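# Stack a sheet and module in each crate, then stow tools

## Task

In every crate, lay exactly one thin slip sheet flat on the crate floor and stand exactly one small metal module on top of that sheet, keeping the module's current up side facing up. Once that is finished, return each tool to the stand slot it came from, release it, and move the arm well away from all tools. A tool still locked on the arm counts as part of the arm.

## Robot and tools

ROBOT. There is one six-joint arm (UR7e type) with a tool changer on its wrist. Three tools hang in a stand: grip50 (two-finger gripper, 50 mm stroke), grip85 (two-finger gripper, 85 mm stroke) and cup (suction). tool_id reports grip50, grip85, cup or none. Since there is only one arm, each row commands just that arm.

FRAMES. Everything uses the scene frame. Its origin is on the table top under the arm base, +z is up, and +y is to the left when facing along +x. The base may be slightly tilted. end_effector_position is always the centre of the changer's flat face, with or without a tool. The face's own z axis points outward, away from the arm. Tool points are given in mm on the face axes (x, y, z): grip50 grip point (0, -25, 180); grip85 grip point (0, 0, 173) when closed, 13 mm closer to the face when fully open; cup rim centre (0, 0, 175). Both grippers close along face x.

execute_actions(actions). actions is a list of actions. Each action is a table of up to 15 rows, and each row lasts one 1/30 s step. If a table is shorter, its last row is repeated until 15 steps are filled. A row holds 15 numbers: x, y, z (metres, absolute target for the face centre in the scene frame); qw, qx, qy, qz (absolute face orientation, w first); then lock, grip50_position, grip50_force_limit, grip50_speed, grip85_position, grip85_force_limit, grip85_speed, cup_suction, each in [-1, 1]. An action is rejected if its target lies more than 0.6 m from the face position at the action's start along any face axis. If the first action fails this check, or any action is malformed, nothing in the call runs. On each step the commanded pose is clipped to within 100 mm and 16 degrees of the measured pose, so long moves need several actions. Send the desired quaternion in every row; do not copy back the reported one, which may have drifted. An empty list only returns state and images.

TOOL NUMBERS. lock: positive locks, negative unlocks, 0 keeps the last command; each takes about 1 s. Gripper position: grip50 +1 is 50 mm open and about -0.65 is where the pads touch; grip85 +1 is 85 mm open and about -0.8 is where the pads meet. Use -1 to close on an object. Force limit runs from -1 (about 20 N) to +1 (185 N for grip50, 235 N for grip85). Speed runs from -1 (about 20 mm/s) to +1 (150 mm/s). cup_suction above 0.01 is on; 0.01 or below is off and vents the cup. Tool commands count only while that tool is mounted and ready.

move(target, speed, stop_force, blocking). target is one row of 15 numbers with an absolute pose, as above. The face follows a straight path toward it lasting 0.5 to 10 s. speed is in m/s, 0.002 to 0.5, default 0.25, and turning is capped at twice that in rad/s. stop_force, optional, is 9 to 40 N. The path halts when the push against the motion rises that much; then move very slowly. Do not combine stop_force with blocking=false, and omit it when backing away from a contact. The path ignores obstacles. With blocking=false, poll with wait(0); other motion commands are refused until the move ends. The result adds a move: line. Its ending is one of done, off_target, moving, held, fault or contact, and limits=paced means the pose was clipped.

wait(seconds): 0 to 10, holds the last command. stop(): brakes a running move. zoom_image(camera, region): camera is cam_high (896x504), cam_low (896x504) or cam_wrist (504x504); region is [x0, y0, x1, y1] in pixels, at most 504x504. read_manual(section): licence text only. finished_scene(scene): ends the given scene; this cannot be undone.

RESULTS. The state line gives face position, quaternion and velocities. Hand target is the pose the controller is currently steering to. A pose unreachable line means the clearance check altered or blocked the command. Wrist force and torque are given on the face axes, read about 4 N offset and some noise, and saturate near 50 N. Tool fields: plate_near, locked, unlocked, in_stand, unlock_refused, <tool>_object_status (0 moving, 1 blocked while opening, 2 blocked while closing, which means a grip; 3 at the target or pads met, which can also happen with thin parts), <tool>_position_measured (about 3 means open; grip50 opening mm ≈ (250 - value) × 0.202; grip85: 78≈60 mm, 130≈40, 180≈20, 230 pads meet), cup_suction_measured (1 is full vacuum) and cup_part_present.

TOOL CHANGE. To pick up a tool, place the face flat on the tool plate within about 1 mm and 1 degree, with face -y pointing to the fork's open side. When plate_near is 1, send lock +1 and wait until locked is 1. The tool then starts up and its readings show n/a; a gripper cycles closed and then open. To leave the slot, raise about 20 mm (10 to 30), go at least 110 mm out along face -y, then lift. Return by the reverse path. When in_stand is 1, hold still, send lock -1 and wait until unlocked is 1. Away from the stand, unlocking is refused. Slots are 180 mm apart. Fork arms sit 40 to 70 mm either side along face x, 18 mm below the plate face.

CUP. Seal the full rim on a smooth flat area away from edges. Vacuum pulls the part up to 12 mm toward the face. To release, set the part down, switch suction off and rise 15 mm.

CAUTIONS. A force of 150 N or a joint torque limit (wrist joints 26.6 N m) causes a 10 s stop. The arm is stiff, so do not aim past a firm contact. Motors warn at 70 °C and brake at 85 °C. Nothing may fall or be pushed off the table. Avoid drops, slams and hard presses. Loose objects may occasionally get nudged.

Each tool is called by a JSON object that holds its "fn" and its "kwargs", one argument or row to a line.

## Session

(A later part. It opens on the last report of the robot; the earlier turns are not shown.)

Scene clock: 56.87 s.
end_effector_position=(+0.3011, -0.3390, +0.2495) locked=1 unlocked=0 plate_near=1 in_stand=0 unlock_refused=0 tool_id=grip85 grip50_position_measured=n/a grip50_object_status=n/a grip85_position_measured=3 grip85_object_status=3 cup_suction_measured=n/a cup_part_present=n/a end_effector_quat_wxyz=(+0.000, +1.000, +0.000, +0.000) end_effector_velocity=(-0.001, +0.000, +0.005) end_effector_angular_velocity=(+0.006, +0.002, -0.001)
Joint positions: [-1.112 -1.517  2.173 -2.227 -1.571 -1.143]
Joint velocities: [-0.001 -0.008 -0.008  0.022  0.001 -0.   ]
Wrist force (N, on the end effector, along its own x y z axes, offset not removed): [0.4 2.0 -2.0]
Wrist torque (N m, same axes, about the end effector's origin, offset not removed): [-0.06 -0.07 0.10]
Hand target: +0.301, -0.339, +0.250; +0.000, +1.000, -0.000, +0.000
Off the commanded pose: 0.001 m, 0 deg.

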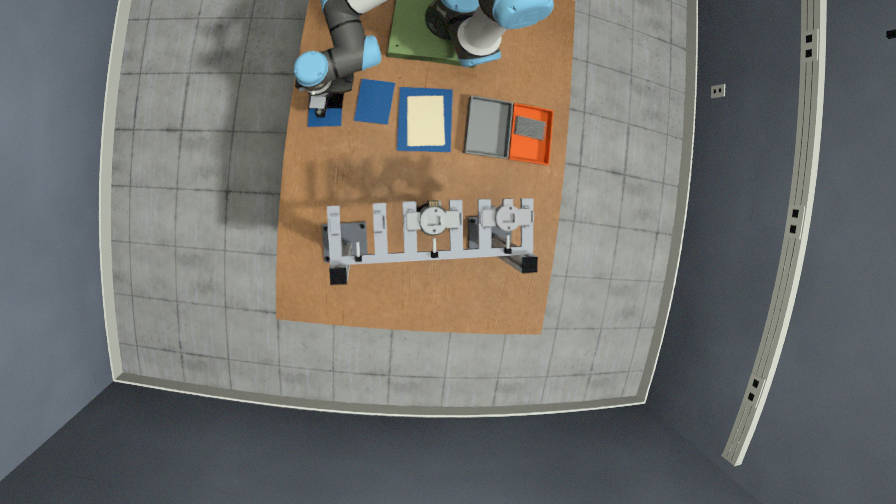

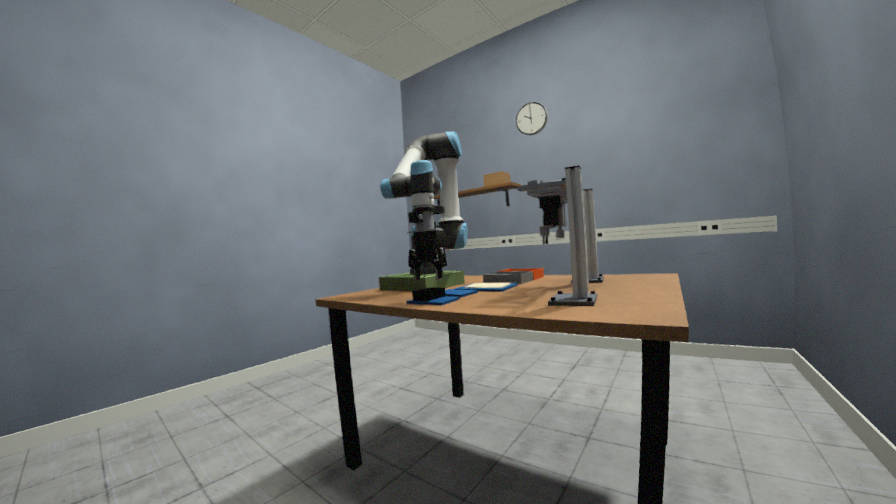

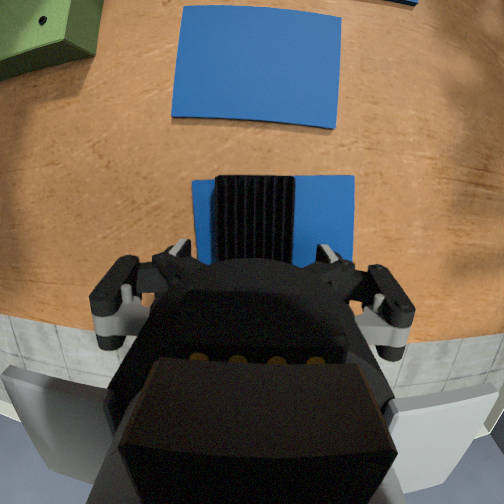

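{"fn": "move", "kwargs": {
  "target": [0.34,-0.1,0.3,0,1,0,0,0,1,0,0,0.8,0,0,0]
}}

{"fn": "move", "kwargs": {
  "target": [0.323,0.307,0.25,0,1,-0.03,0,0,1,0,0,0.8,0,0,0]
}}

{"fn": "move", "kwargs": {
  "target": [0.323,0.307,0.193,0,1,-0.03,0,0,1,0,0,0.8,0,0,0],
  "speed": 0.02,
  "stop_force": 10
}}

Scene clock: 59.97 s.
end_effector_position=(+0.3393, -0.1003, +0.2998) locked=1 unlocked=0 plate_near=1 in_stand=0 unlock_refused=0 tool_id=grip85 grip50_position_measured=n/a grip50_object_status=n/a grip85_position_measured=28 grip85_object_status=3 cup_suction_measured=n/a cup_part_present=n/a end_effector_quat_wxyz=(+0.000, +1.000, +0.000, -0.001) end_effector_velocity=(+0.000, +0.001, +0.000) end_effector_angular_velocity=(-0.001, +0.001, -0.000)
Joint positions: [-0.643 -1.869  2.319 -2.02  -1.572 -0.673]
Joint velocities: [ 0.005 -0.    -0.001  0.001 -0.001  0.005]
Wrist force (N, on the end effector, along its own x y z axes, offset not removed): [-2.8 -1.7 2.4]
Wrist torque (N m, same axes, about the end effector's origin, offset not removed): [0.21 0.21 -0.08]
Hand target: +0.339, -0.100, +0.300; +0.000, +1.000, +0.000, -0.001
Off the commanded pose: 0.001 m, 0 deg.
move: done

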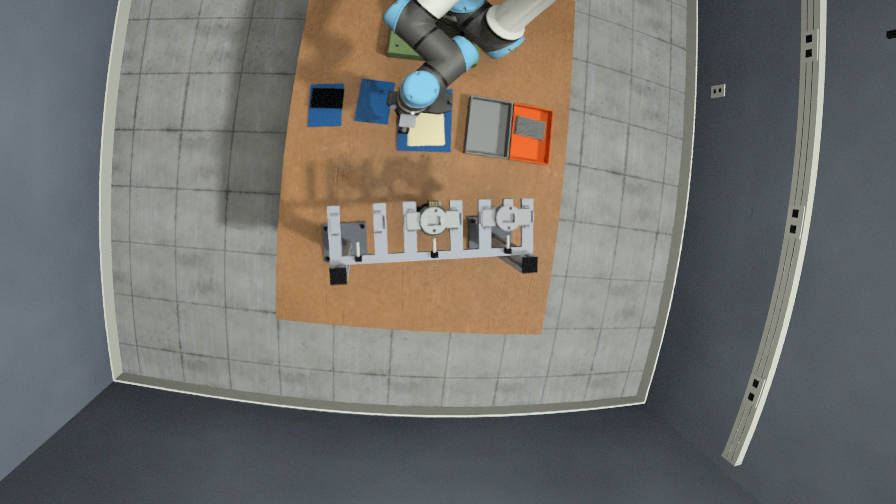

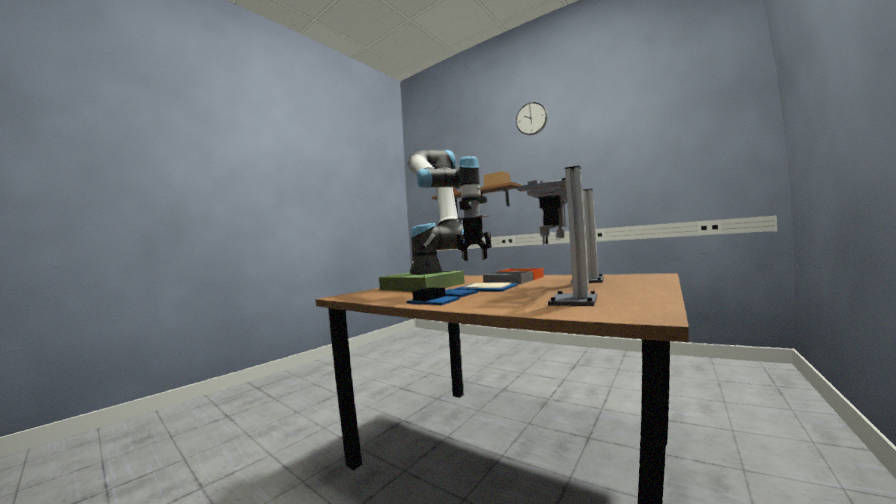

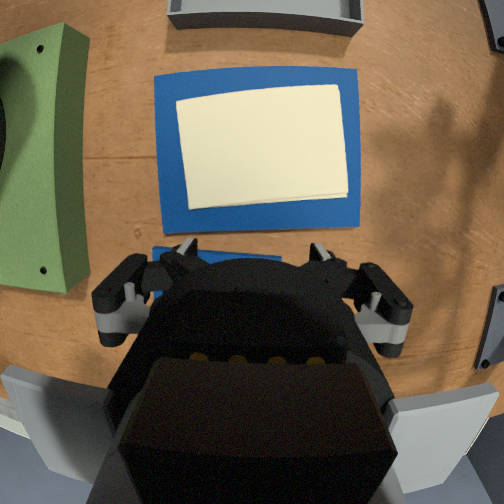

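Scene clock: 62.20 s.
end_effector_position=(+0.3219, +0.3060, +0.2502) locked=1 unlocked=0 plate_near=1 in_stand=0 unlock_refused=0 tool_id=grip85 grip50_position_measured=n/a grip50_object_status=n/a grip85_position_measured=28 grip85_object_status=3 cup_suction_measured=n/a cup_part_present=n/a end_effector_quat_wxyz=(+0.001, +1.000, -0.030, -0.001) end_effector_velocity=(+0.001, +0.001, -0.000) end_effector_angular_velocity=(-0.001, -0.000, -0.001)
Joint positions: [ 0.486 -1.539  2.193 -2.222 -1.572  0.516]
Joint velocities: [ 0.002  0.004 -0.004 -0.    -0.001  0.003]
Wrist force (N, on the end effector, along its own x y z axes, offset not removed): [-3.6 -0.9 -1.9]
Wrist torque (N m, same axes, about the end effector's origin, offset not removed): [-0.13 0.09 -0.02]
Hand target: +0.322, +0.306, +0.250; +0.001, +1.000, -0.030, -0.001
Off the commanded pose: 0.001 m, 0 deg.
move: done

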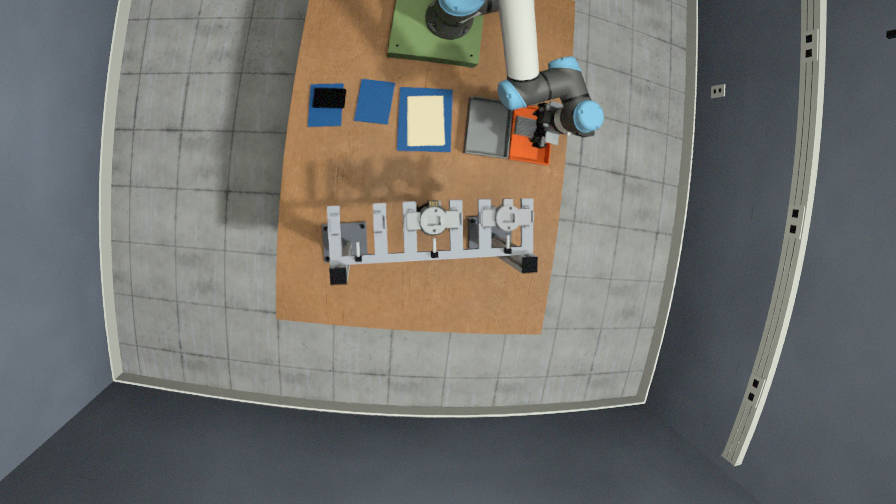

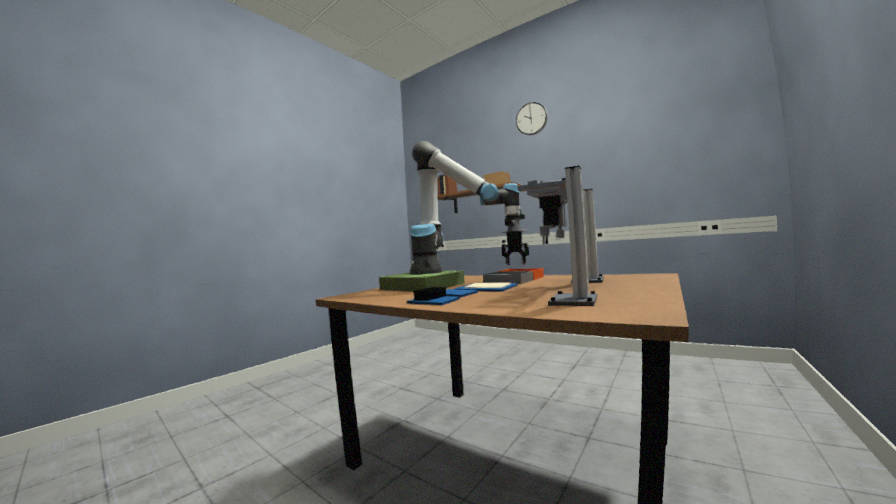

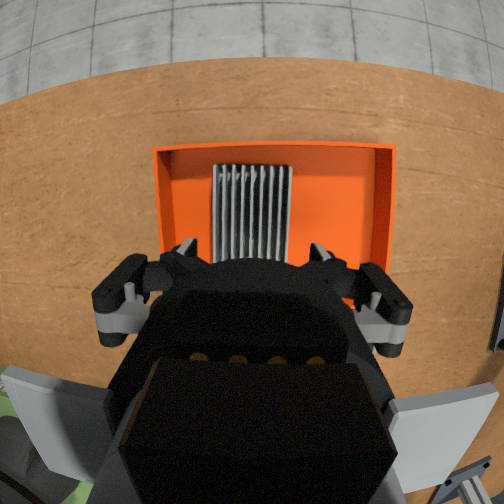

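Scene clock: 65.37 s.
end_effector_position=(+0.3230, +0.3070, +0.1932) locked=1 unlocked=0 plate_near=1 in_stand=0 unlock_refused=0 tool_id=grip85 grip50_position_measured=n/a grip50_object_status=n/a grip85_position_measured=28 grip85_object_status=3 cup_suction_measured=n/a cup_part_present=n/a end_effector_quat_wxyz=(+0.000, +1.000, -0.030, -0.000) end_effector_velocity=(-0.000, +0.000, -0.002) end_effector_angular_velocity=(-0.000, -0.000, +0.001)
Joint positions: [ 0.486 -1.422  2.259 -2.408 -1.571  0.516]
Joint velocities: [ 0.001  0.003  0.001 -0.005 -0.    -0.   ]
Wrist force (N, on the end effector, along its own x y z axes, offset not removed): [-2.6 2.7 -2.1]
Wrist torque (N m, same axes, about the end effector's origin, offset not removed): [0.17 -0.01 -0.08]
Hand target: +0.323, +0.307, +0.193; +0.000, +1.000, -0.030, -0.000
Off the commanded pose: 0.000 m, 0 deg.
move: done

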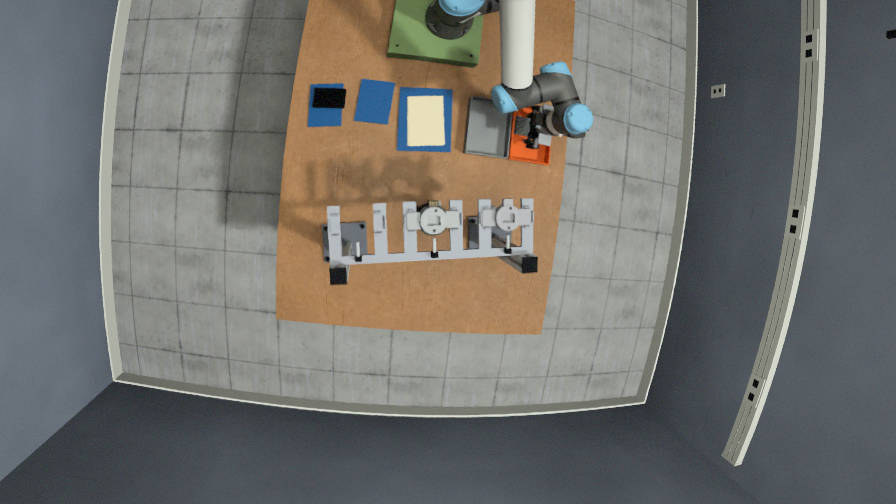

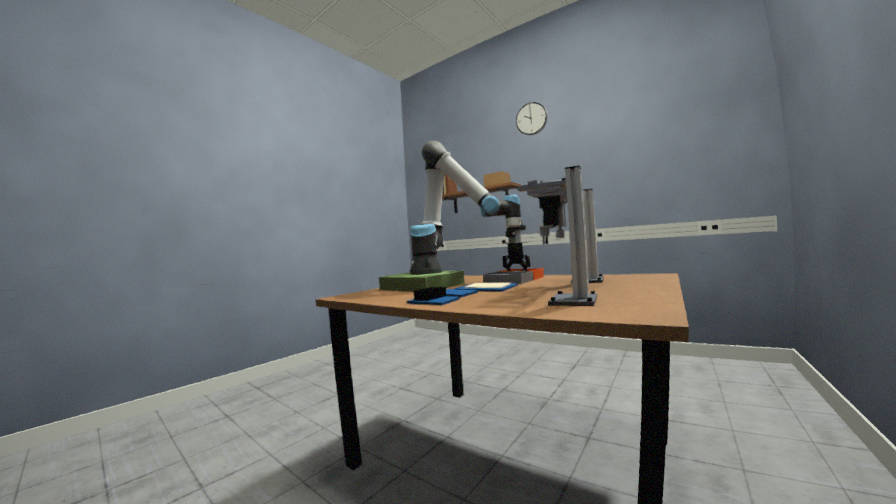

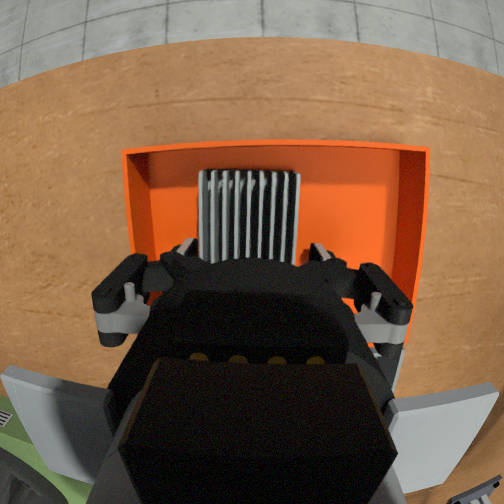

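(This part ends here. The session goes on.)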